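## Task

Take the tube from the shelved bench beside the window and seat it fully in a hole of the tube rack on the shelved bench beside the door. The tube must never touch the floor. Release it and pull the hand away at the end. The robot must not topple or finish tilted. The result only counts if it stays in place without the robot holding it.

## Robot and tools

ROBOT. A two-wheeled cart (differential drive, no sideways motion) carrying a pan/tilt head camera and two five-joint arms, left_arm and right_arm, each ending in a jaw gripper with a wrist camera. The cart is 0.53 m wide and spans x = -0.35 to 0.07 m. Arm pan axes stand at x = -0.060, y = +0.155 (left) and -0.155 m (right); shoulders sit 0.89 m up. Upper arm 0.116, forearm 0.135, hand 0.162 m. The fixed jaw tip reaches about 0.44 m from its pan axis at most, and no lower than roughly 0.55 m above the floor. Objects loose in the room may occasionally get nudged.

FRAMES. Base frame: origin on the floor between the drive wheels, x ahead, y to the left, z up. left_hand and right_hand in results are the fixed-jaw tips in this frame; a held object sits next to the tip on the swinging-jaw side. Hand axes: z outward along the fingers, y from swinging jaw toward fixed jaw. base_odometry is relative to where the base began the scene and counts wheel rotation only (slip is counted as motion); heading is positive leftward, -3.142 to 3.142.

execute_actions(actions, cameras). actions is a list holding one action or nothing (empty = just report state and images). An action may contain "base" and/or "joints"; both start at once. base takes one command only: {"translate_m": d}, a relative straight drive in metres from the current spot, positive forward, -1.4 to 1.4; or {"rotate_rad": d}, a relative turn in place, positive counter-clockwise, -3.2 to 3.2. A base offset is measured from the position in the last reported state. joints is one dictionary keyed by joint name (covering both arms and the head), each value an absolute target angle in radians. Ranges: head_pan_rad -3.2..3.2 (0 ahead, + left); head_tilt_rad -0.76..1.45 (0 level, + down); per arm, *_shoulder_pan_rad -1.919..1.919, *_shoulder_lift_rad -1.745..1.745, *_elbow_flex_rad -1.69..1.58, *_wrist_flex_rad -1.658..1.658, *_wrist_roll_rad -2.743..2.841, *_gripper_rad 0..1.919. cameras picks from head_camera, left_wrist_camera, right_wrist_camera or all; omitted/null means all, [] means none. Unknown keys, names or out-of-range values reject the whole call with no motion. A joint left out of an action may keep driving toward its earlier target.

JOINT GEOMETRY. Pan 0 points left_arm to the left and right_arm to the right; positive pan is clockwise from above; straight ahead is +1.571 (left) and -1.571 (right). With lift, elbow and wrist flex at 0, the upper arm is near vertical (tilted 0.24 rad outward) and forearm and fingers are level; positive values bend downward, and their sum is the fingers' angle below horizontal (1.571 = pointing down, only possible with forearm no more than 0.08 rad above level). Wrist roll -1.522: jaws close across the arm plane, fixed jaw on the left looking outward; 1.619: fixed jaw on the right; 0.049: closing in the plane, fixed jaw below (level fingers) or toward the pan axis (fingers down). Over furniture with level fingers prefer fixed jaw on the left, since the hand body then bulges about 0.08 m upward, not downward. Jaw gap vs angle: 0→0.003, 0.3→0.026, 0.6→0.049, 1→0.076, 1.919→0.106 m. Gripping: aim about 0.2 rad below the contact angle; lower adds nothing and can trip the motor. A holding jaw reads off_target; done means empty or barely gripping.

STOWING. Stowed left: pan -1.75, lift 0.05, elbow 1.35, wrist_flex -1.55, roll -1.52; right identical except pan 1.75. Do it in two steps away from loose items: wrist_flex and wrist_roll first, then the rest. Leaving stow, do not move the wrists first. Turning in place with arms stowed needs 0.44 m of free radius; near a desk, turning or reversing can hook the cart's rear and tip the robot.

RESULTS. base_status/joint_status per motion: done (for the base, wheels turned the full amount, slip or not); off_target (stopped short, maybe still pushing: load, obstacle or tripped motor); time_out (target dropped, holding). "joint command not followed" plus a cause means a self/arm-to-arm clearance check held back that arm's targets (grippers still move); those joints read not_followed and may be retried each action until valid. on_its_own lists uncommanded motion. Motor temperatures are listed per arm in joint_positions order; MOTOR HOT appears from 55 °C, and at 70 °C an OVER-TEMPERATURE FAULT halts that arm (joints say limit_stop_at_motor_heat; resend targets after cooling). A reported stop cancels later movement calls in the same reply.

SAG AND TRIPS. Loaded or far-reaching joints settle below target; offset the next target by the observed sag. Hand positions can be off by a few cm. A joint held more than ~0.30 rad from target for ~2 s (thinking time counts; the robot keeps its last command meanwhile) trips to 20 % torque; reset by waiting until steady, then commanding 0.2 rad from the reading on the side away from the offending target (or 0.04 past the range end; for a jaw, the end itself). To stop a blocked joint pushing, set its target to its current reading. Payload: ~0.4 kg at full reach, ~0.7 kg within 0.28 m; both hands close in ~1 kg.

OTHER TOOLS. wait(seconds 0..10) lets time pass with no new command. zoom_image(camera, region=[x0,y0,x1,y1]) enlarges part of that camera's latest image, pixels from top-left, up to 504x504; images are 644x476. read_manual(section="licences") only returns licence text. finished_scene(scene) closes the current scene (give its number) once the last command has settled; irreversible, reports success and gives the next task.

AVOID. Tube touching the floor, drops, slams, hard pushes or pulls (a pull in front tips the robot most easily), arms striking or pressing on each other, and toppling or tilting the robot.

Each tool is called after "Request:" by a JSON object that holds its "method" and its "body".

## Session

Request:
{"method": "execute_actions", "body": {"actions": []}}

Scene clock: 0.00 s.
Motor temperatures (°C, as the motors report them): left_arm=[26 28 27 27 30] | right_arm=[29 30 29 25 26]
base_odometry: x=+0.000 y=+0.000 heading=+0.000 (m, m, rad; odometry frame)
base_status: not commanded
joint_positions: head_pan_rad=-0.007 head_tilt_rad=-0.014 left_arm_shoulder_pan_rad=-1.766 left_arm_shoulder_lift_rad=+0.033 left_arm_elbow_flex_rad=+1.313 left_arm_wrist_flex_rad=-1.483 left_arm_wrist_roll_rad=-1.496 left_arm_gripper_rad=+1.920 right_arm_shoulder_pan_rad=+1.778 right_arm_shoulder_lift_rad=+0.073 right_arm_elbow_flex_rad=+1.292 right_arm_wrist_flex_rad=-1.633 right_arm_wrist_roll_rad=-1.551 right_arm_gripper_rad=+1.920
joint_status: not commanded
left_hand: x=-0.3100 y=+0.0978 z=+0.8966 quat_wxyz=(-0.063, -0.653, -0.073, +0.751) (m; base frame)
right_hand: x=-0.3102 y=-0.1104 z=+0.9158 quat_wxyz=(-0.071, +0.602, -0.071, -0.792) (m; base frame)
pictures: head_camera, left_wrist_camera, right_wrist_camera
Images, in order (width x height): head_camera 644x476, left_wrist_camera 644x476, right_wrist_camera 644x476.

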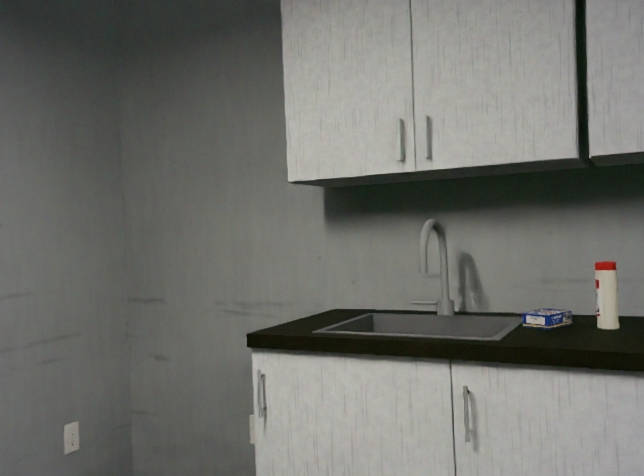

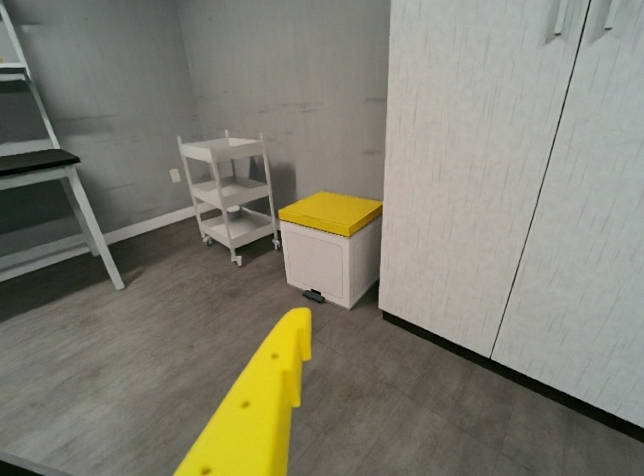

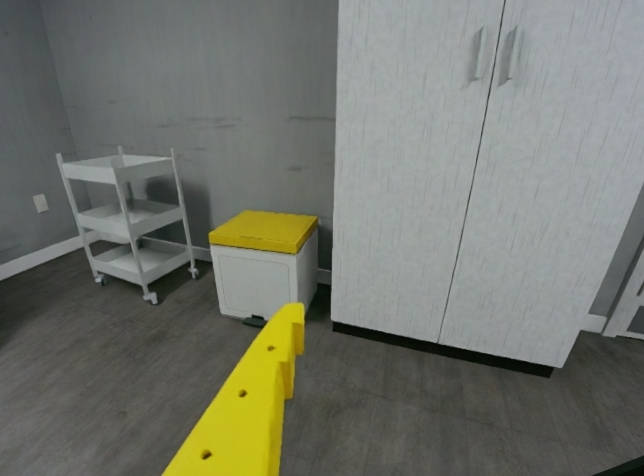

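Request:
{"method": "execute_actions", "body": {"actions": [{"joints":{"head_pan_rad":0.95,"head_tilt_rad":0.3}}], "cameras": ["head_camera"]}}

Request:
{"method": "execute_actions", "body": {"actions": [{"joints":{"head_pan_rad":-2.1,"head_tilt_rad":0.3}}], "cameras": ["head_camera"]}}

Scene clock: 8.43 s.
Motor temperatures (°C, as the motors report them): left_arm=[26 28 27 27 30] | right_arm=[29 30 29 25 26]
base_odometry: x=+0.000 y=+0.000 heading=+0.000 (m, m, rad; odometry frame)
base_status: not commanded
joint_positions: head_pan_rad=+0.940 head_tilt_rad=+0.293 left_arm_shoulder_pan_rad=-1.766 left_arm_shoulder_lift_rad=+0.033 left_arm_elbow_flex_rad=+1.313 left_arm_wrist_flex_rad=-1.483 left_arm_wrist_roll_rad=-1.496 left_arm_gripper_rad=+1.920 right_arm_shoulder_pan_rad=+1.778 right_arm_shoulder_lift_rad=+0.073 right_arm_elbow_flex_rad=+1.292 right_arm_wrist_flex_rad=-1.633 right_arm_wrist_roll_rad=-1.551 right_arm_gripper_rad=+1.920
joint_status: all done
left_hand: x=-0.3100 y=+0.0978 z=+0.8966 quat_wxyz=(-0.063, -0.653, -0.073, +0.751) (m; base frame)
right_hand: x=-0.3102 y=-0.1104 z=+0.9158 quat_wxyz=(-0.071, +0.602, -0.071, -0.792) (m; base frame)
pictures: head_camera
Images, in order (width x height): head_camera 644x476.

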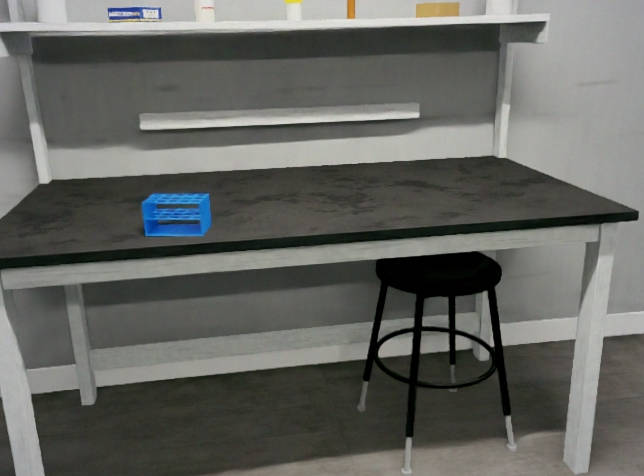

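Scene clock: 11.27 s.
Motor temperatures (°C, as the motors report them): left_arm=[26 28 27 27 30] | right_arm=[29 30 29 25 26]
base_odometry: x=+0.000 y=+0.000 heading=+0.000 (m, m, rad; odometry frame)
base_status: not commanded
joint_positions: head_pan_rad=-2.090 head_tilt_rad=+0.293 left_arm_shoulder_pan_rad=-1.766 left_arm_shoulder_lift_rad=+0.033 left_arm_elbow_flex_rad=+1.313 left_arm_wrist_flex_rad=-1.483 left_arm_wrist_roll_rad=-1.496 left_arm_gripper_rad=+1.920 right_arm_shoulder_pan_rad=+1.778 right_arm_shoulder_lift_rad=+0.073 right_arm_elbow_flex_rad=+1.292 right_arm_wrist_flex_rad=-1.633 right_arm_wrist_roll_rad=-1.551 right_arm_gripper_rad=+1.920
joint_status: all done
left_hand: x=-0.3100 y=+0.0978 z=+0.8966 quat_wxyz=(-0.063, -0.653, -0.073, +0.751) (m; base frame)
right_hand: x=-0.3102 y=-0.1104 z=+0.9158 quat_wxyz=(-0.071, +0.602, -0.071, -0.792) (m; base frame)
pictures: head_camera
Images, in order (width x height): head_camera 644x476.

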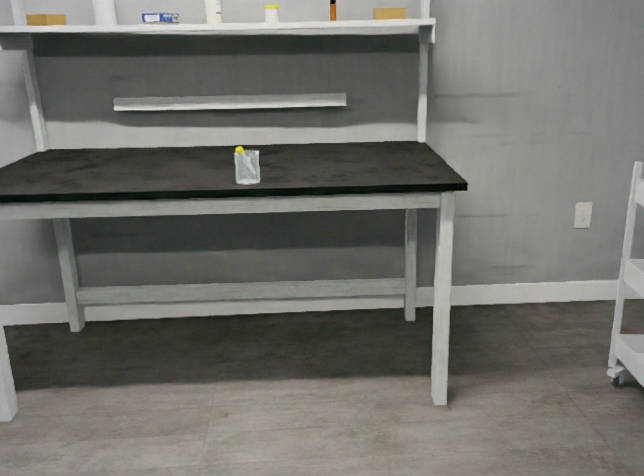

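Request:
{"method": "zoom_image", "body": {"camera": "head_camera", "region": [200, 130, 300, 200]}}

Region (200, 130, 300, 200) of head_camera's 644x476 image, scaled by 5.040; it fills the top 353 rows of this view, and the rest is white.

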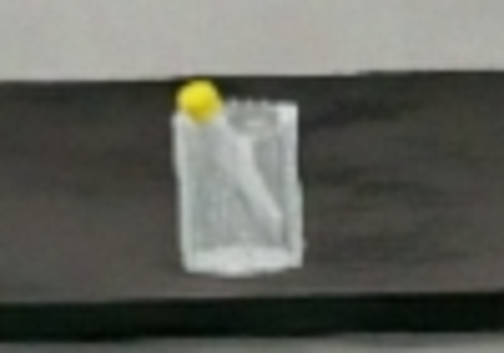

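Request:
{"method": "execute_actions", "body": {"actions": [{"base":{"rotate_rad":-1.92},"joints":{"head_pan_rad":0.0,"head_tilt_rad":0.45}}], "cameras": []}}

Request:
{"method": "execute_actions", "body": {"actions": [{"base":{"translate_m":1.35},"joints":{"head_tilt_rad":0.55,"right_arm_shoulder_pan_rad":-1.571,"right_arm_shoulder_lift_rad":0.0,"right_arm_elbow_flex_rad":0.6}}], "cameras": ["head_camera"]}}

Scene clock: 50.47 s.
Motor temperatures (°C, as the motors report them): left_arm=[26 28 27 27 30] | right_arm=[29 30 29 25 26]
base_odometry: x=-0.001 y=+0.000 heading=-1.919 (m, m, rad; odometry frame)
base_status: done
joint_positions: head_pan_rad=-0.010 head_tilt_rad=+0.444 left_arm_shoulder_pan_rad=-1.766 left_arm_shoulder_lift_rad=+0.033 left_arm_elbow_flex_rad=+1.313 left_arm_wrist_flex_rad=-1.483 left_arm_wrist_roll_rad=-1.496 left_arm_gripper_rad=+1.920 right_arm_shoulder_pan_rad=+1.778 right_arm_shoulder_lift_rad=+0.073 right_arm_elbow_flex_rad=+1.292 right_arm_wrist_flex_rad=-1.633 right_arm_wrist_roll_rad=-1.551 right_arm_gripper_rad=+1.920
joint_status: all done
left_hand: x=-0.3100 y=+0.0978 z=+0.8966 quat_wxyz=(-0.063, -0.653, -0.073, +0.751) (m; base frame)
right_hand: x=-0.3102 y=-0.1104 z=+0.9158 quat_wxyz=(-0.071, +0.602, -0.071, -0.792) (m; base frame)
pictures: none
No camera images: the call's "cameras" was empty. Leave "cameras" out to get every camera's image.

Scene clock: 58.13 s.
Motor temperatures (°C, as the motors report them): left_arm=[26 28 27 27 30] | right_arm=[29 30 29 25 26]
base_odometry: x=-0.462 y=-1.269 heading=-1.916 (m, m, rad; odometry frame)
base_status: done
joint_positions: head_pan_rad=-0.010 head_tilt_rad=+0.544 left_arm_shoulder_pan_rad=-1.766 left_arm_shoulder_lift_rad=+0.033 left_arm_elbow_flex_rad=+1.313 left_arm_wrist_flex_rad=-1.483 left_arm_wrist_roll_rad=-1.496 left_arm_gripper_rad=+1.920 right_arm_shoulder_pan_rad=-1.565 right_arm_shoulder_lift_rad=+0.036 right_arm_elbow_flex_rad=+0.629 right_arm_wrist_flex_rad=-1.633 right_arm_wrist_roll_rad=-1.551 right_arm_gripper_rad=+1.920
joint_status: all done
left_hand: x=-0.3100 y=+0.0978 z=+0.8966 quat_wxyz=(-0.063, -0.653, -0.073, +0.751) (m; base frame)
right_hand: x=+0.2029 y=-0.1488 z=+1.0586 quat_wxyz=(+0.955, +0.005, +0.297, +0.011) (m; base frame)
pictures: head_camera
Images, in order (width x height): head_camera 644x476.

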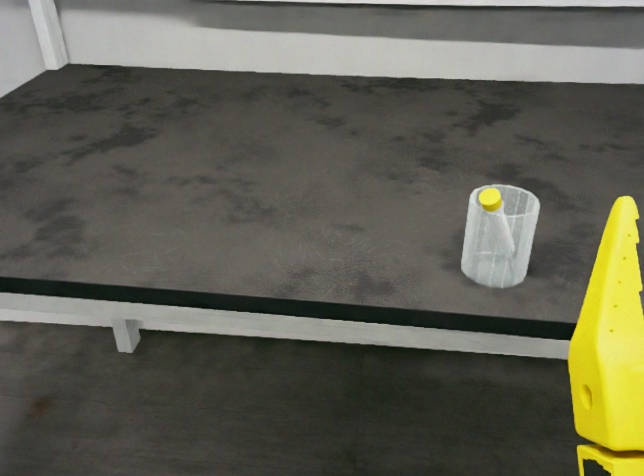

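Request:
{"method": "zoom_image", "body": {"camera": "head_camera", "region": [440, 170, 560, 300]}}

Region (440, 170, 560, 300) of head_camera's 644x476 image, scaled by 3.877; it fills the left 465 columns of this view, and the rest is white.

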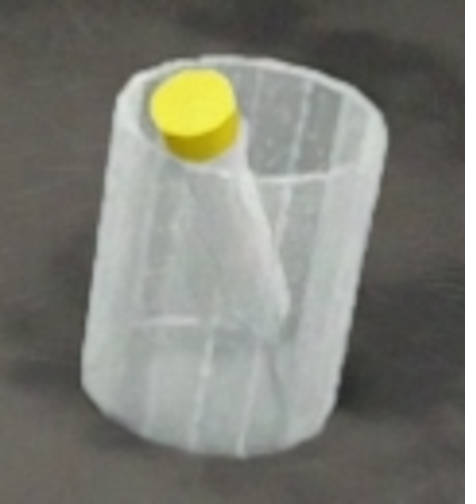

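Request:
{"method": "execute_actions", "body": {"actions": [{"base":{"rotate_rad":0.85}}], "cameras": []}}

Request:
{"method": "execute_actions", "body": {"actions": [{"base":{"translate_m":0.34},"joints":{"right_arm_wrist_flex_rad":-0.6,"right_arm_wrist_roll_rad":-1.585,"right_arm_gripper_rad":0.7}}], "cameras": ["head_camera"]}}

Request:
{"method": "execute_actions", "body": {"actions": [{"base":{"rotate_rad":-1.0},"joints":{"head_pan_rad":-0.75,"head_tilt_rad":0.6}}], "cameras": ["head_camera","right_wrist_camera"]}}

Scene clock: 179.93 s.
Motor temperatures (°C, as the motors report them): left_arm=[26 28 27 27 30] | right_arm=[29 30 29 25 26]
base_odometry: x=-0.462 y=-1.268 heading=-1.066 (m, m, rad; odometry frame)
base_status: done
joint_positions: head_pan_rad=-0.010 head_tilt_rad=+0.544 left_arm_shoulder_pan_rad=-1.766 left_arm_shoulder_lift_rad=+0.033 left_arm_elbow_flex_rad=+1.313 left_arm_wrist_flex_rad=-1.483 left_arm_wrist_roll_rad=-1.496 left_arm_gripper_rad=+1.920 right_arm_shoulder_pan_rad=-1.565 right_arm_shoulder_lift_rad=+0.036 right_arm_elbow_flex_rad=+0.629 right_arm_wrist_flex_rad=-1.633 right_arm_wrist_roll_rad=-1.551 right_arm_gripper_rad=+1.920
joint_status: not commanded
left_hand: x=-0.3100 y=+0.0978 z=+0.8966 quat_wxyz=(-0.063, -0.653, -0.073, +0.751) (m; base frame)
right_hand: x=+0.2029 y=-0.1488 z=+1.0586 quat_wxyz=(+0.955, +0.005, +0.297, +0.011) (m; base frame)
pictures: none
No camera images: the call's "cameras" was empty. Leave "cameras" out to get every camera's image.

Scene clock: 182.47 s.
Motor temperatures (°C, as the motors report them): left_arm=[26 28 27 27 30] | right_arm=[29 30 29 25 26]
base_odometry: x=-0.297 y=-1.565 heading=-1.064 (m, m, rad; odometry frame)
base_status: done
joint_positions: head_pan_rad=-0.010 head_tilt_rad=+0.544 left_arm_shoulder_pan_rad=-1.766 left_arm_shoulder_lift_rad=+0.033 left_arm_elbow_flex_rad=+1.313 left_arm_wrist_flex_rad=-1.483 left_arm_wrist_roll_rad=-1.496 left_arm_gripper_rad=+1.920 right_arm_shoulder_pan_rad=-1.565 right_arm_shoulder_lift_rad=+0.036 right_arm_elbow_flex_rad=+0.629 right_arm_wrist_flex_rad=-0.606 right_arm_wrist_roll_rad=-1.576 right_arm_gripper_rad=+0.706
joint_status: all done
left_hand: x=-0.3100 y=+0.0978 z=+0.8966 quat_wxyz=(-0.063, -0.653, -0.073, +0.751) (m; base frame)
right_hand: x=+0.2721 y=-0.1492 z=+0.9172 quat_wxyz=(+0.686, +0.022, +0.727, +0.016) (m; base frame)
pictures: head_camera
Images, in order (width x height): head_camera 644x476.

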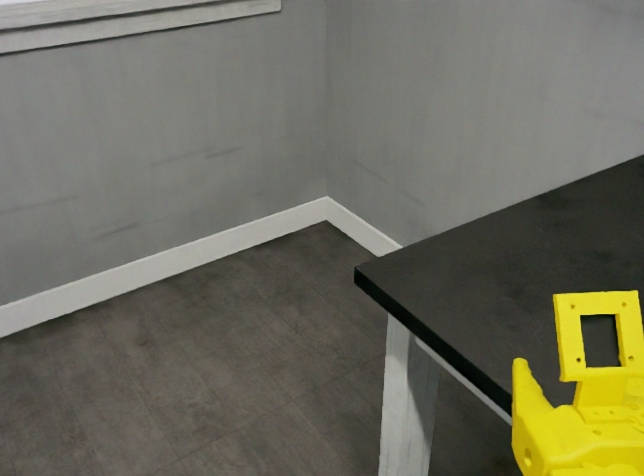

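Scene clock: 184.40 s.
Motor temperatures (°C, as the motors report them): left_arm=[26 28 27 27 30] | right_arm=[29 30 29 25 26]
base_odometry: x=-0.297 y=-1.564 heading=-2.064 (m, m, rad; odometry frame)
base_status: done
joint_positions: head_pan_rad=-0.740 head_tilt_rad=+0.594 left_arm_shoulder_pan_rad=-1.766 left_arm_shoulder_lift_rad=+0.033 left_arm_elbow_flex_rad=+1.313 left_arm_wrist_flex_rad=-1.483 left_arm_wrist_roll_rad=-1.496 left_arm_gripper_rad=+1.920 right_arm_shoulder_pan_rad=-1.566 right_arm_shoulder_lift_rad=+0.036 right_arm_elbow_flex_rad=+0.629 right_arm_wrist_flex_rad=-0.606 right_arm_wrist_roll_rad=-1.576 right_arm_gripper_rad=+0.706
joint_status: all done
left_hand: x=-0.3100 y=+0.0978 z=+0.8966 quat_wxyz=(-0.063, -0.653, -0.073, +0.751) (m; base frame)
right_hand: x=+0.2721 y=-0.1487 z=+0.9172 quat_wxyz=(+0.686, +0.021, +0.727, +0.017) (m; base frame)
pictures: head_camera, right_wrist_camera
Images, in order (width x height): head_camera 644x476, right_wrist_camera 644x476.

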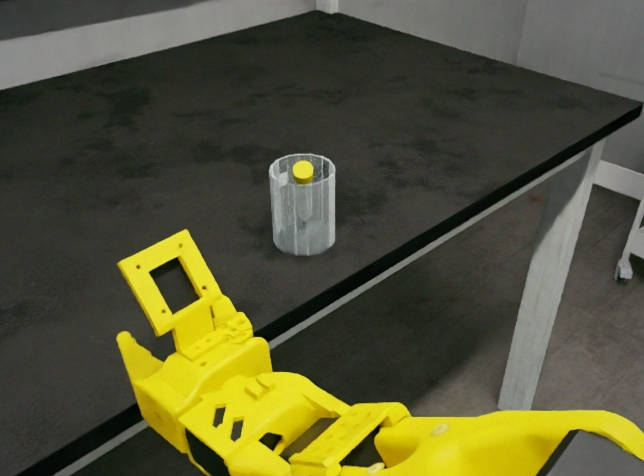

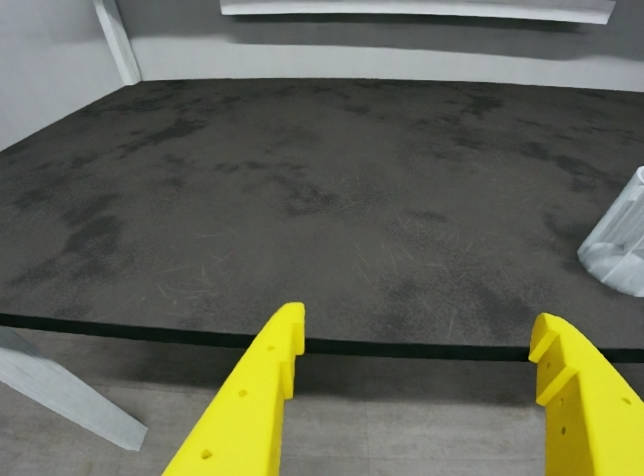

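Request:
{"method": "zoom_image", "body": {"camera": "head_camera", "region": [250, 140, 360, 265]}}

Region (250, 140, 360, 265) of head_camera's 644x476 image, scaled by 4.032; it fills the left 444 columns of this view, and the rest is white.

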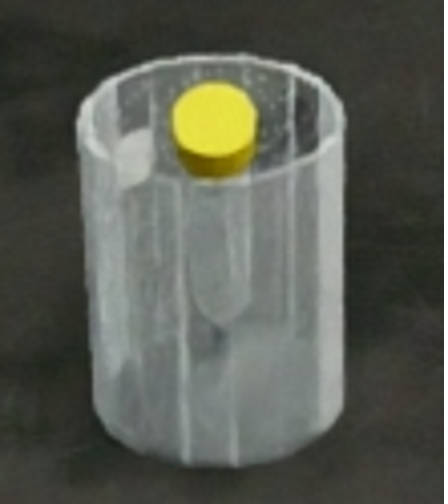

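Request:
{"method": "execute_actions", "body": {"actions": [{"base":{"translate_m":0.22},"joints":{"right_arm_shoulder_pan_rad":-0.81,"right_arm_shoulder_lift_rad":0.08,"right_arm_elbow_flex_rad":0.58,"right_arm_wrist_flex_rad":-0.98,"right_arm_gripper_rad":0.6,"head_pan_rad":-1.0,"head_tilt_rad":0.8}}], "cameras": ["head_camera","right_wrist_camera"]}}

Scene clock: 239.43 s.
Motor temperatures (°C, as the motors report them): left_arm=[26 28 27 27 30] | right_arm=[29 31 29 25 26]
base_odometry: x=-0.402 y=-1.758 heading=-2.066 (m, m, rad; odometry frame)
base_status: done
joint_positions: head_pan_rad=-0.990 head_tilt_rad=+0.795 left_arm_shoulder_pan_rad=-1.766 left_arm_shoulder_lift_rad=+0.033 left_arm_elbow_flex_rad=+1.313 left_arm_wrist_flex_rad=-1.483 left_arm_wrist_roll_rad=-1.496 left_arm_gripper_rad=+1.920 right_arm_shoulder_pan_rad=-0.816 right_arm_shoulder_lift_rad=+0.093 right_arm_elbow_flex_rad=+0.612 right_arm_wrist_flex_rad=-0.959 right_arm_wrist_roll_rad=-1.576 right_arm_gripper_rad=+0.606
joint_status: all done
left_hand: x=-0.3100 y=+0.0978 z=+0.8966 quat_wxyz=(-0.063, -0.653, -0.073, +0.751) (m; base frame)
right_hand: x=+0.1858 y=-0.3755 z=+0.9607 quat_wxyz=(+0.743, +0.240, +0.562, -0.272) (m; base frame)
pictures: head_camera, right_wrist_camera
Images, in order (width x height): head_camera 644x476, right_wrist_camera 644x476.

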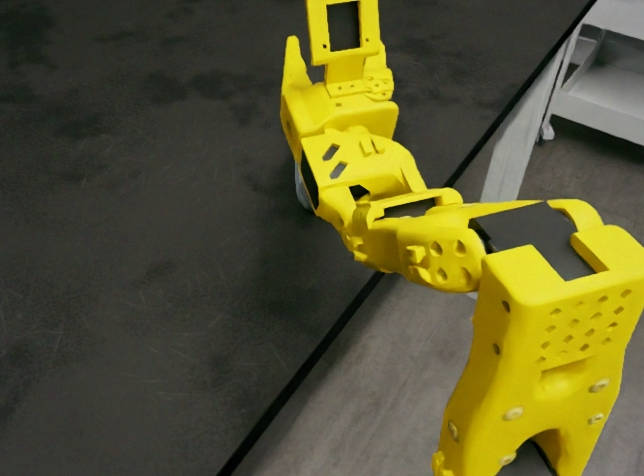

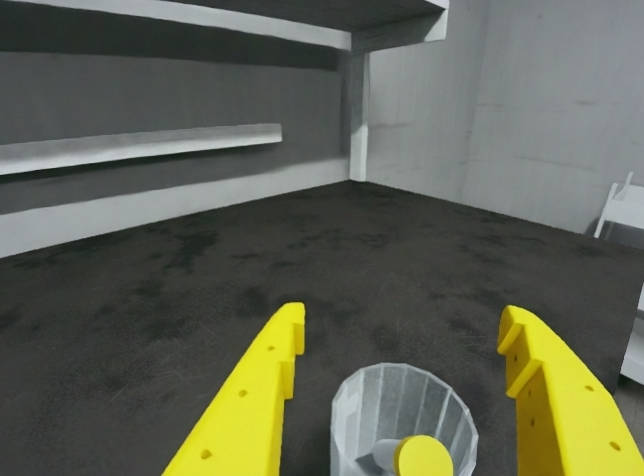

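Request:
{"method": "execute_actions", "body": {"actions": []}}

Scene clock: 279.37 s.
Motor temperatures (°C, as the motors report them): left_arm=[26 28 27 27 30] | right_arm=[29 31 29 25 26]
base_odometry: x=-0.402 y=-1.758 heading=-2.066 (m, m, rad; odometry frame)
base_status: done
joint_positions: head_pan_rad=-0.990 head_tilt_rad=+0.795 left_arm_shoulder_pan_rad=-1.766 left_arm_shoulder_lift_rad=+0.033 left_arm_elbow_flex_rad=+1.313 left_arm_wrist_flex_rad=-1.483 left_arm_wrist_roll_rad=-1.496 left_arm_gripper_rad=+1.920 right_arm_shoulder_pan_rad=-0.816 right_arm_shoulder_lift_rad=+0.093 right_arm_elbow_flex_rad=+0.612 right_arm_wrist_flex_rad=-0.959 right_arm_wrist_roll_rad=-1.576 right_arm_gripper_rad=+0.606
joint_status: all done
left_hand: x=-0.3100 y=+0.0978 z=+0.8966 quat_wxyz=(-0.063, -0.653, -0.073, +0.751) (m; base frame)
right_hand: x=+0.1858 y=-0.3755 z=+0.9607 quat_wxyz=(+0.743, +0.240, +0.562, -0.272) (m; base frame)
pictures: head_camera, left_wrist_camera, right_wrist_camera
Images, in order (width x height): head_camera 644x476, left_wrist_camera 644x476, right_wrist_camera 644x476.

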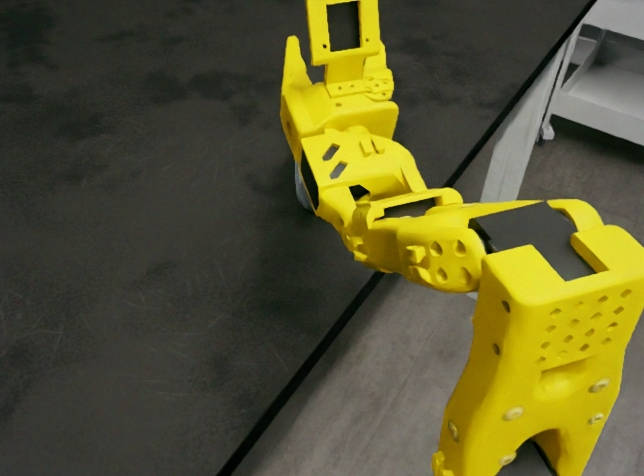

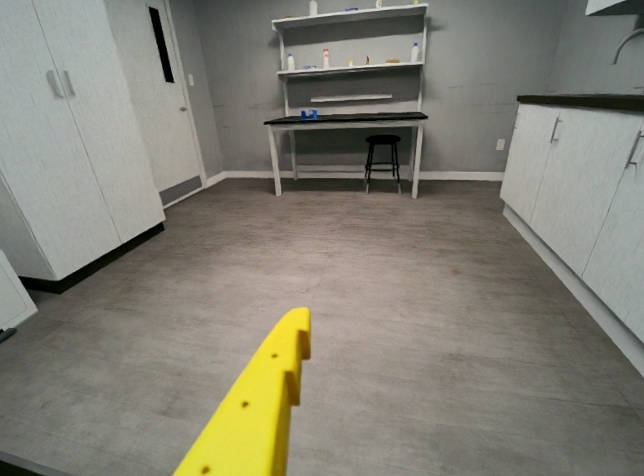

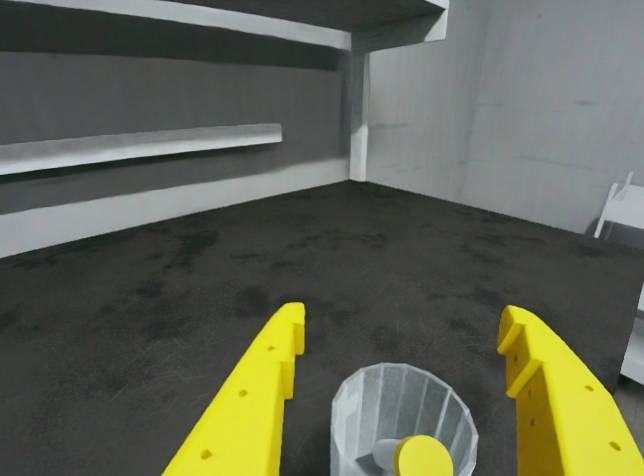

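Request:
{"method": "execute_actions", "body": {"actions": [{"joints":{"right_arm_shoulder_pan_rad":-0.755,"right_arm_shoulder_lift_rad":0.50,"right_arm_elbow_flex_rad":0.425,"right_arm_wrist_flex_rad":-1.22,"right_arm_wrist_roll_rad":-1.585}}], "cameras": ["head_camera","right_wrist_camera"]}}

Scene clock: 361.73 s.
Motor temperatures (°C, as the motors report them): left_arm=[26 28 27 27 30] | right_arm=[29 30 29 25 26]
base_odometry: x=-0.402 y=-1.758 heading=-2.066 (m, m, rad; odometry frame)
base_status: not commanded
joint_positions: head_pan_rad=-0.990 head_tilt_rad=+0.795 left_arm_shoulder_pan_rad=-1.766 left_arm_shoulder_lift_rad=+0.033 left_arm_elbow_flex_rad=+1.313 left_arm_wrist_flex_rad=-1.483 left_arm_wrist_roll_rad=-1.496 left_arm_gripper_rad=+1.920 right_arm_shoulder_pan_rad=-0.761 right_arm_shoulder_lift_rad=+0.518 right_arm_elbow_flex_rad=+0.453 right_arm_wrist_flex_rad=-1.200 right_arm_wrist_roll_rad=-1.576 right_arm_gripper_rad=+0.606
joint_status: all done
left_hand: x=-0.3100 y=+0.0978 z=+0.8966 quat_wxyz=(-0.063, -0.653, -0.073, +0.751) (m; base frame)
right_hand: x=+0.1851 y=-0.4011 z=+0.9064 quat_wxyz=(+0.728, +0.260, +0.564, -0.289) (m; base frame)
pictures: head_camera, right_wrist_camera
Images, in order (width x height): head_camera 644x476, right_wrist_camera 644x476.

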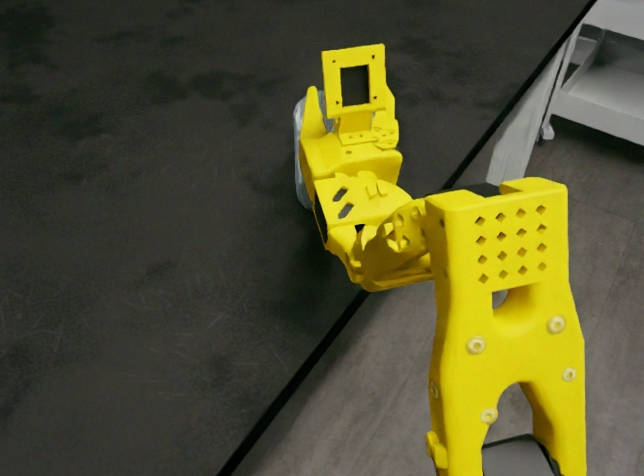

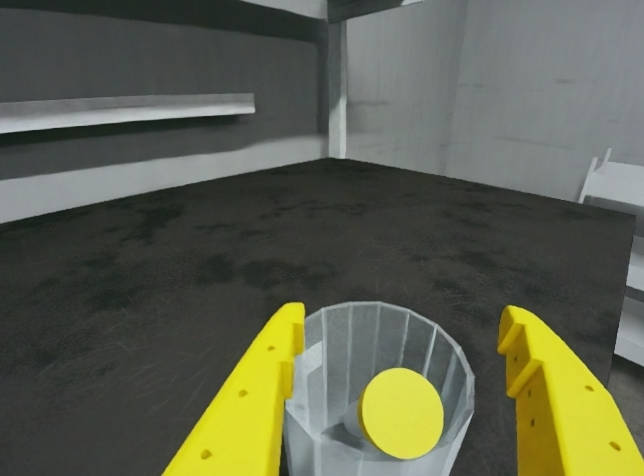

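Request:
{"method": "execute_actions", "body": {"actions": [{"joints":{"right_arm_shoulder_lift_rad":0.775,"right_arm_elbow_flex_rad":0.235,"right_arm_wrist_flex_rad":-1.315}}], "cameras": ["head_camera","right_wrist_camera"]}}

Scene clock: 389.80 s.
Motor temperatures (°C, as the motors report them): left_arm=[26 28 27 27 30] | right_arm=[29 30 29 25 26]
base_odometry: x=-0.402 y=-1.758 heading=-2.066 (m, m, rad; odometry frame)
base_status: not commanded
joint_positions: head_pan_rad=-0.990 head_tilt_rad=+0.795 left_arm_shoulder_pan_rad=-1.766 left_arm_shoulder_lift_rad=+0.033 left_arm_elbow_flex_rad=+1.313 left_arm_wrist_flex_rad=-1.483 left_arm_wrist_roll_rad=-1.496 left_arm_gripper_rad=+1.920 right_arm_shoulder_pan_rad=-0.760 right_arm_shoulder_lift_rad=+0.791 right_arm_elbow_flex_rad=+0.261 right_arm_wrist_flex_rad=-1.297 right_arm_wrist_roll_rad=-1.576 right_arm_gripper_rad=+0.606
joint_status: all done
left_hand: x=-0.3100 y=+0.0978 z=+0.8966 quat_wxyz=(-0.063, -0.653, -0.073, +0.751) (m; base frame)
right_hand: x=+0.1916 y=-0.4087 z=+0.8779 quat_wxyz=(+0.732, +0.258, +0.559, -0.292) (m; base frame)
pictures: head_camera, right_wrist_camera
Images, in order (width x height): head_camera 644x476, right_wrist_camera 644x476.

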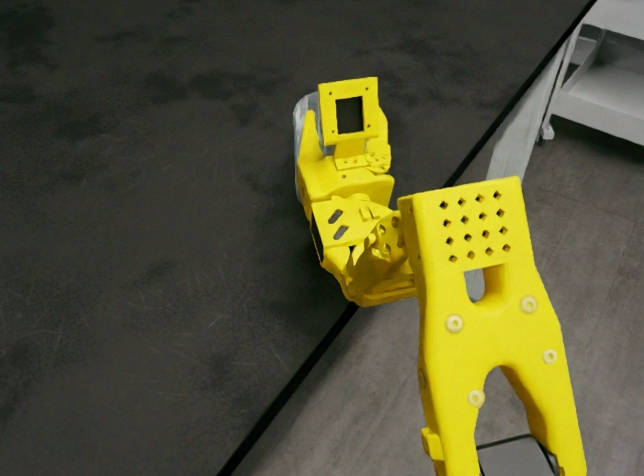

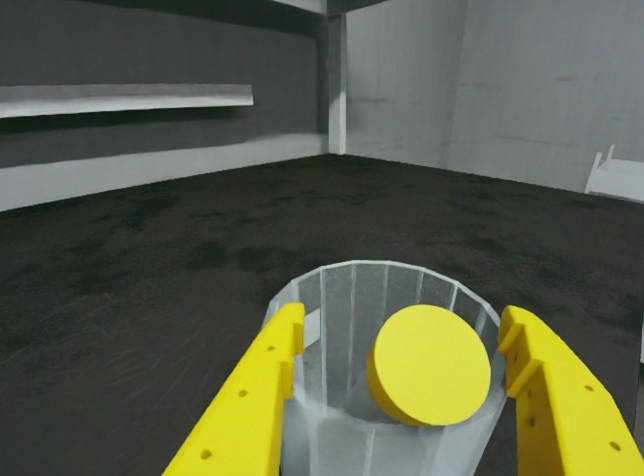

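Request:
{"method": "execute_actions", "body": {"actions": [{"joints":{"right_arm_shoulder_pan_rad":-0.725,"right_arm_gripper_rad":0.42}}], "cameras": ["right_wrist_camera"]}}

Request:
{"method": "execute_actions", "body": {"actions": [{"joints":{"right_arm_gripper_rad":0.07}}], "cameras": ["head_camera","right_wrist_camera"]}}

Scene clock: 405.70 s.
Motor temperatures (°C, as the motors report them): left_arm=[26 28 27 27 30] | right_arm=[29 30 29 25 26]
base_odometry: x=-0.402 y=-1.758 heading=-2.066 (m, m, rad; odometry frame)
base_status: not commanded
joint_positions: head_pan_rad=-0.990 head_tilt_rad=+0.795 left_arm_shoulder_pan_rad=-1.766 left_arm_shoulder_lift_rad=+0.033 left_arm_elbow_flex_rad=+1.313 left_arm_wrist_flex_rad=-1.483 left_arm_wrist_roll_rad=-1.496 left_arm_gripper_rad=+1.920 right_arm_shoulder_pan_rad=-0.733 right_arm_shoulder_lift_rad=+0.792 right_arm_elbow_flex_rad=+0.259 right_arm_wrist_flex_rad=-1.297 right_arm_wrist_roll_rad=-1.576 right_arm_gripper_rad=+0.426
joint_status: all done
left_hand: x=-0.3100 y=+0.0978 z=+0.8966 quat_wxyz=(-0.063, -0.653, -0.073, +0.751) (m; base frame)
right_hand: x=+0.1850 y=-0.4153 z=+0.8777 quat_wxyz=(+0.729, +0.265, +0.555, -0.301) (m; base frame)
pictures: right_wrist_camera
Images, in order (width x height): right_wrist_camera 644x476.

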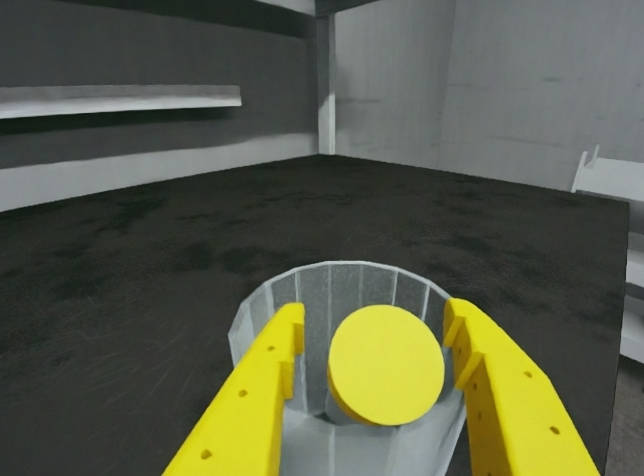

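Scene clock: 406.40 s.
Motor temperatures (°C, as the motors report them): left_arm=[26 28 27 27 30] | right_arm=[29 30 29 25 26]
base_odometry: x=-0.402 y=-1.758 heading=-2.066 (m, m, rad; odometry frame)
base_status: not commanded
joint_positions: head_pan_rad=-0.990 head_tilt_rad=+0.795 left_arm_shoulder_pan_rad=-1.766 left_arm_shoulder_lift_rad=+0.033 left_arm_elbow_flex_rad=+1.313 left_arm_wrist_flex_rad=-1.483 left_arm_wrist_roll_rad=-1.496 left_arm_gripper_rad=+1.920 right_arm_shoulder_pan_rad=-0.729 right_arm_shoulder_lift_rad=+0.792 right_arm_elbow_flex_rad=+0.258 right_arm_wrist_flex_rad=-1.298 right_arm_wrist_roll_rad=-1.576 right_arm_gripper_rad=+0.182
joint_status: right_arm_gripper_rad off_target (ended at +0.182, target +0.070)
left_hand: x=-0.3100 y=+0.0978 z=+0.8966 quat_wxyz=(-0.063, -0.653, -0.073, +0.751) (m; base frame)
right_hand: x=+0.1838 y=-0.4165 z=+0.8783 quat_wxyz=(+0.729, +0.266, +0.554, -0.303) (m; base frame)
pictures: head_camera, right_wrist_camera
Images, in order (width x height): head_camera 644x476, right_wrist_camera 644x476.

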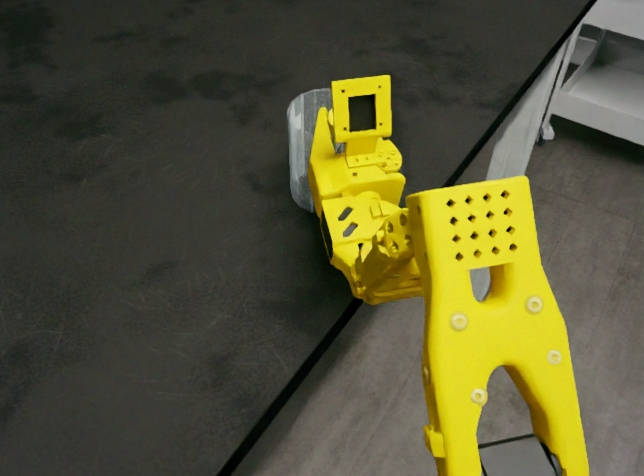

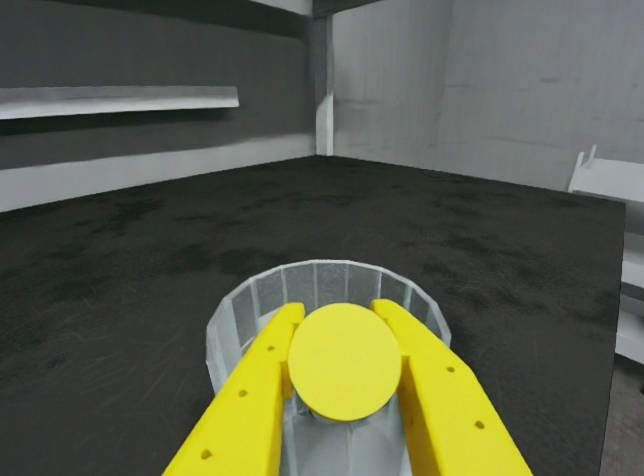

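Request:
{"method": "execute_actions", "body": {"actions": [], "cameras": ["head_camera","right_wrist_camera"]}}

Request:
{"method": "zoom_image", "body": {"camera": "right_wrist_camera", "region": [200,240,500,476]}}

Request:
{"method": "zoom_image", "body": {"camera": "head_camera", "region": [260,60,420,220]}}

Scene clock: 418.40 s.
Motor temperatures (°C, as the motors report them): left_arm=[26 28 27 27 30] | right_arm=[29 30 29 25 26]
base_odometry: x=-0.402 y=-1.758 heading=-2.066 (m, m, rad; odometry frame)
base_status: not commanded
joint_positions: head_pan_rad=-0.990 head_tilt_rad=+0.795 left_arm_shoulder_pan_rad=-1.766 left_arm_shoulder_lift_rad=+0.033 left_arm_elbow_flex_rad=+1.313 left_arm_wrist_flex_rad=-1.483 left_arm_wrist_roll_rad=-1.496 left_arm_gripper_rad=+1.920 right_arm_shoulder_pan_rad=-0.729 right_arm_shoulder_lift_rad=+0.792 right_arm_elbow_flex_rad=+0.258 right_arm_wrist_flex_rad=-1.298 right_arm_wrist_roll_rad=-1.576 right_arm_gripper_rad=+0.182
joint_status: right_arm_gripper_rad off_target (ended at +0.182, target +0.070)
left_hand: x=-0.3100 y=+0.0978 z=+0.8966 quat_wxyz=(-0.063, -0.653, -0.073, +0.751) (m; base frame)
right_hand: x=+0.1838 y=-0.4165 z=+0.8783 quat_wxyz=(+0.729, +0.266, +0.554, -0.303) (m; base frame)
pictures: head_camera, right_wrist_camera
Images, in order (width x height): head_camera 644x476, right_wrist_camera 644x476.

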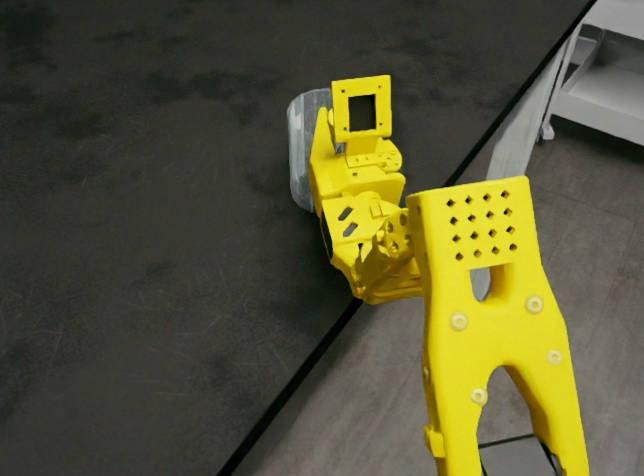

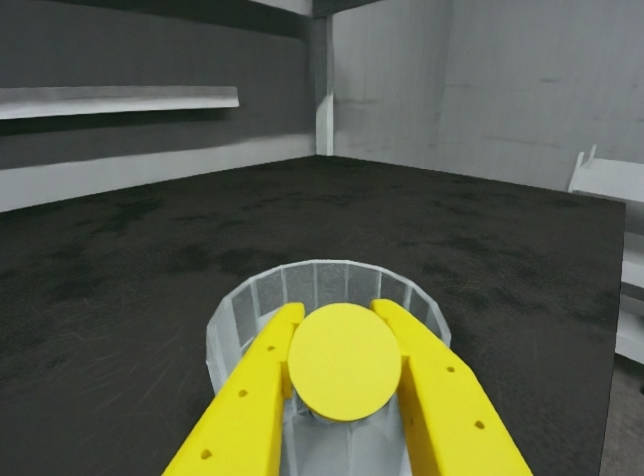

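Region (200, 240, 500, 476) of right_wrist_camera's 644x476 image, scaled by 1.680; it fills the top 396 rows of this view, and the rest is white.

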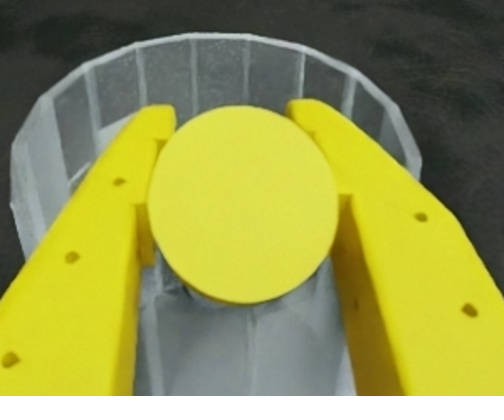

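Region (260, 60, 420, 220) of head_camera's 644x476 image, scaled by 3.150.

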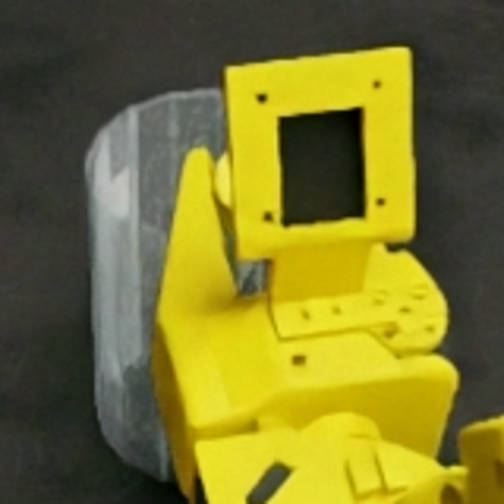

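Request:
{"method": "execute_actions", "body": {"actions": [{"joints":{"right_arm_gripper_rad":0.0}}], "cameras": []}}

Request:
{"method": "execute_actions", "body": {"actions": [{"joints":{"right_arm_shoulder_lift_rad":0.34,"right_arm_elbow_flex_rad":0.415,"right_arm_wrist_flex_rad":-1.055}}], "cameras": ["head_camera","right_wrist_camera"]}}

Scene clock: 451.30 s.
Motor temperatures (°C, as the motors report them): left_arm=[26 28 27 27 30] | right_arm=[29 30 29 25 26]
base_odometry: x=-0.402 y=-1.758 heading=-2.066 (m, m, rad; odometry frame)
base_status: not commanded
joint_positions: head_pan_rad=-0.990 head_tilt_rad=+0.795 left_arm_shoulder_pan_rad=-1.766 left_arm_shoulder_lift_rad=+0.033 left_arm_elbow_flex_rad=+1.313 left_arm_wrist_flex_rad=-1.483 left_arm_wrist_roll_rad=-1.496 left_arm_gripper_rad=+1.920 right_arm_shoulder_pan_rad=-0.729 right_arm_shoulder_lift_rad=+0.792 right_arm_elbow_flex_rad=+0.258 right_arm_wrist_flex_rad=-1.298 right_arm_wrist_roll_rad=-1.576 right_arm_gripper_rad=+0.180
joint_status: right_arm_gripper_rad off_target (ended at +0.180, target +0.000)
left_hand: x=-0.3100 y=+0.0978 z=+0.8966 quat_wxyz=(-0.063, -0.653, -0.073, +0.751) (m; base frame)
right_hand: x=+0.1838 y=-0.4165 z=+0.8783 quat_wxyz=(+0.729, +0.266, +0.554, -0.303) (m; base frame)
pictures: none
No camera images: the call's "cameras" was empty. Leave "cameras" out to get every camera's image.

Scene clock: 452.33 s.
Motor temperatures (°C, as the motors report them): left_arm=[26 28 27 27 30] | right_arm=[29 30 29 25 26]
base_odometry: x=-0.402 y=-1.758 heading=-2.066 (m, m, rad; odometry frame)
base_status: not commanded
joint_positions: head_pan_rad=-0.990 head_tilt_rad=+0.795 left_arm_shoulder_pan_rad=-1.766 left_arm_shoulder_lift_rad=+0.033 left_arm_elbow_flex_rad=+1.313 left_arm_wrist_flex_rad=-1.483 left_arm_wrist_roll_rad=-1.496 left_arm_gripper_rad=+1.920 right_arm_shoulder_pan_rad=-0.729 right_arm_shoulder_lift_rad=+0.396 right_arm_elbow_flex_rad=+0.420 right_arm_wrist_flex_rad=-1.059 right_arm_wrist_roll_rad=-1.576 right_arm_gripper_rad=+0.180
joint_status: all done
left_hand: x=-0.3100 y=+0.0978 z=+0.8966 quat_wxyz=(-0.063, -0.653, -0.073, +0.751) (m; base frame)
right_hand: x=+0.1800 y=-0.4122 z=+0.9309 quat_wxyz=(+0.727, +0.267, +0.556, -0.302) (m; base frame)
pictures: head_camera, right_wrist_camera
Images, in order (width x height): head_camera 644x476, right_wrist_camera 644x476.

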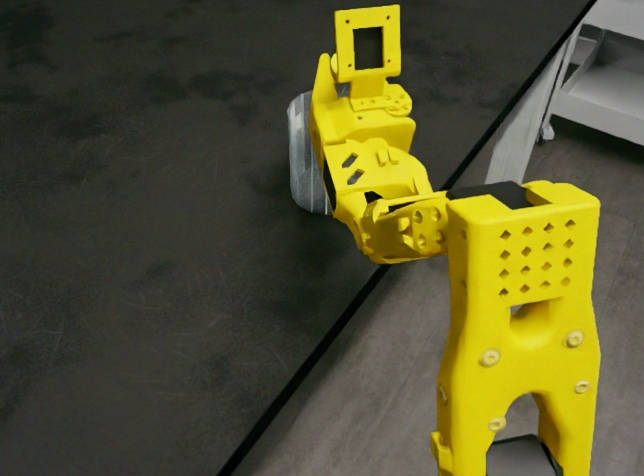

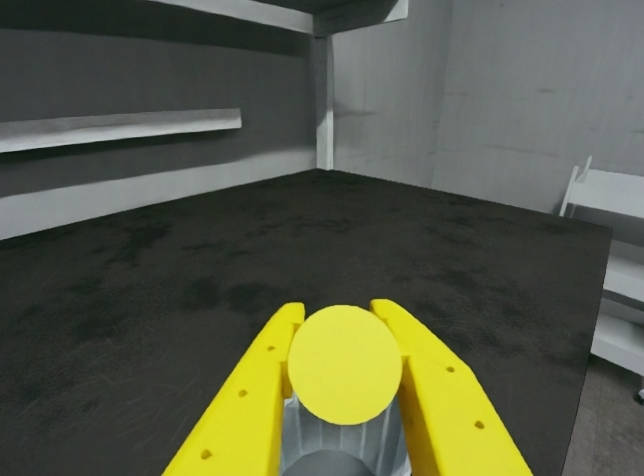

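Request:
{"method": "execute_actions", "body": {"actions": [{"joints":{"right_arm_shoulder_lift_rad":0.02,"right_arm_elbow_flex_rad":0.35,"right_arm_wrist_flex_rad":-0.69}}], "cameras": ["head_camera","right_wrist_camera"]}}

Scene clock: 461.50 s.
Motor temperatures (°C, as the motors report them): left_arm=[26 28 27 27 30] | right_arm=[29 30 29 25 26]
base_odometry: x=-0.402 y=-1.758 heading=-2.066 (m, m, rad; odometry frame)
base_status: not commanded
joint_positions: head_pan_rad=-0.990 head_tilt_rad=+0.795 left_arm_shoulder_pan_rad=-1.766 left_arm_shoulder_lift_rad=+0.033 left_arm_elbow_flex_rad=+1.313 left_arm_wrist_flex_rad=-1.483 left_arm_wrist_roll_rad=-1.496 left_arm_gripper_rad=+1.920 right_arm_shoulder_pan_rad=-0.729 right_arm_shoulder_lift_rad=+0.071 right_arm_elbow_flex_rad=+0.385 right_arm_wrist_flex_rad=-0.695 right_arm_wrist_roll_rad=-1.576 right_arm_gripper_rad=+0.180
joint_status: all done
left_hand: x=-0.3100 y=+0.0978 z=+0.8966 quat_wxyz=(-0.063, -0.653, -0.073, +0.751) (m; base frame)
right_hand: x=+0.1760 y=-0.4077 z=+0.9877 quat_wxyz=(+0.726, +0.267, +0.557, -0.302) (m; base frame)
pictures: head_camera, right_wrist_camera
Images, in order (width x height): head_camera 644x476, right_wrist_camera 644x476.

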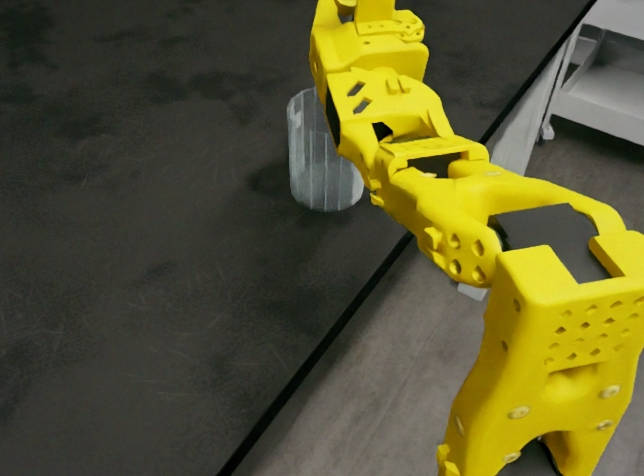

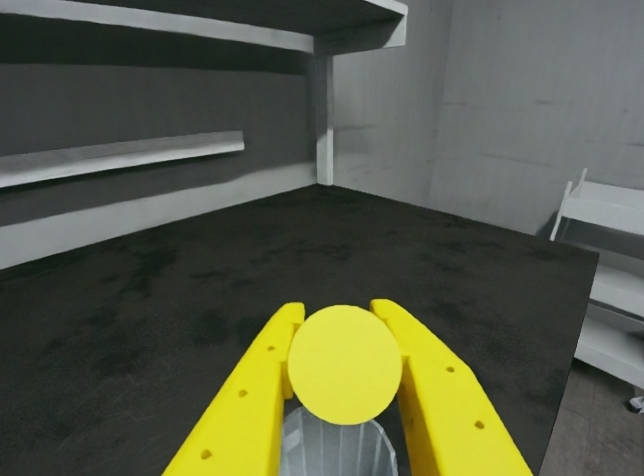

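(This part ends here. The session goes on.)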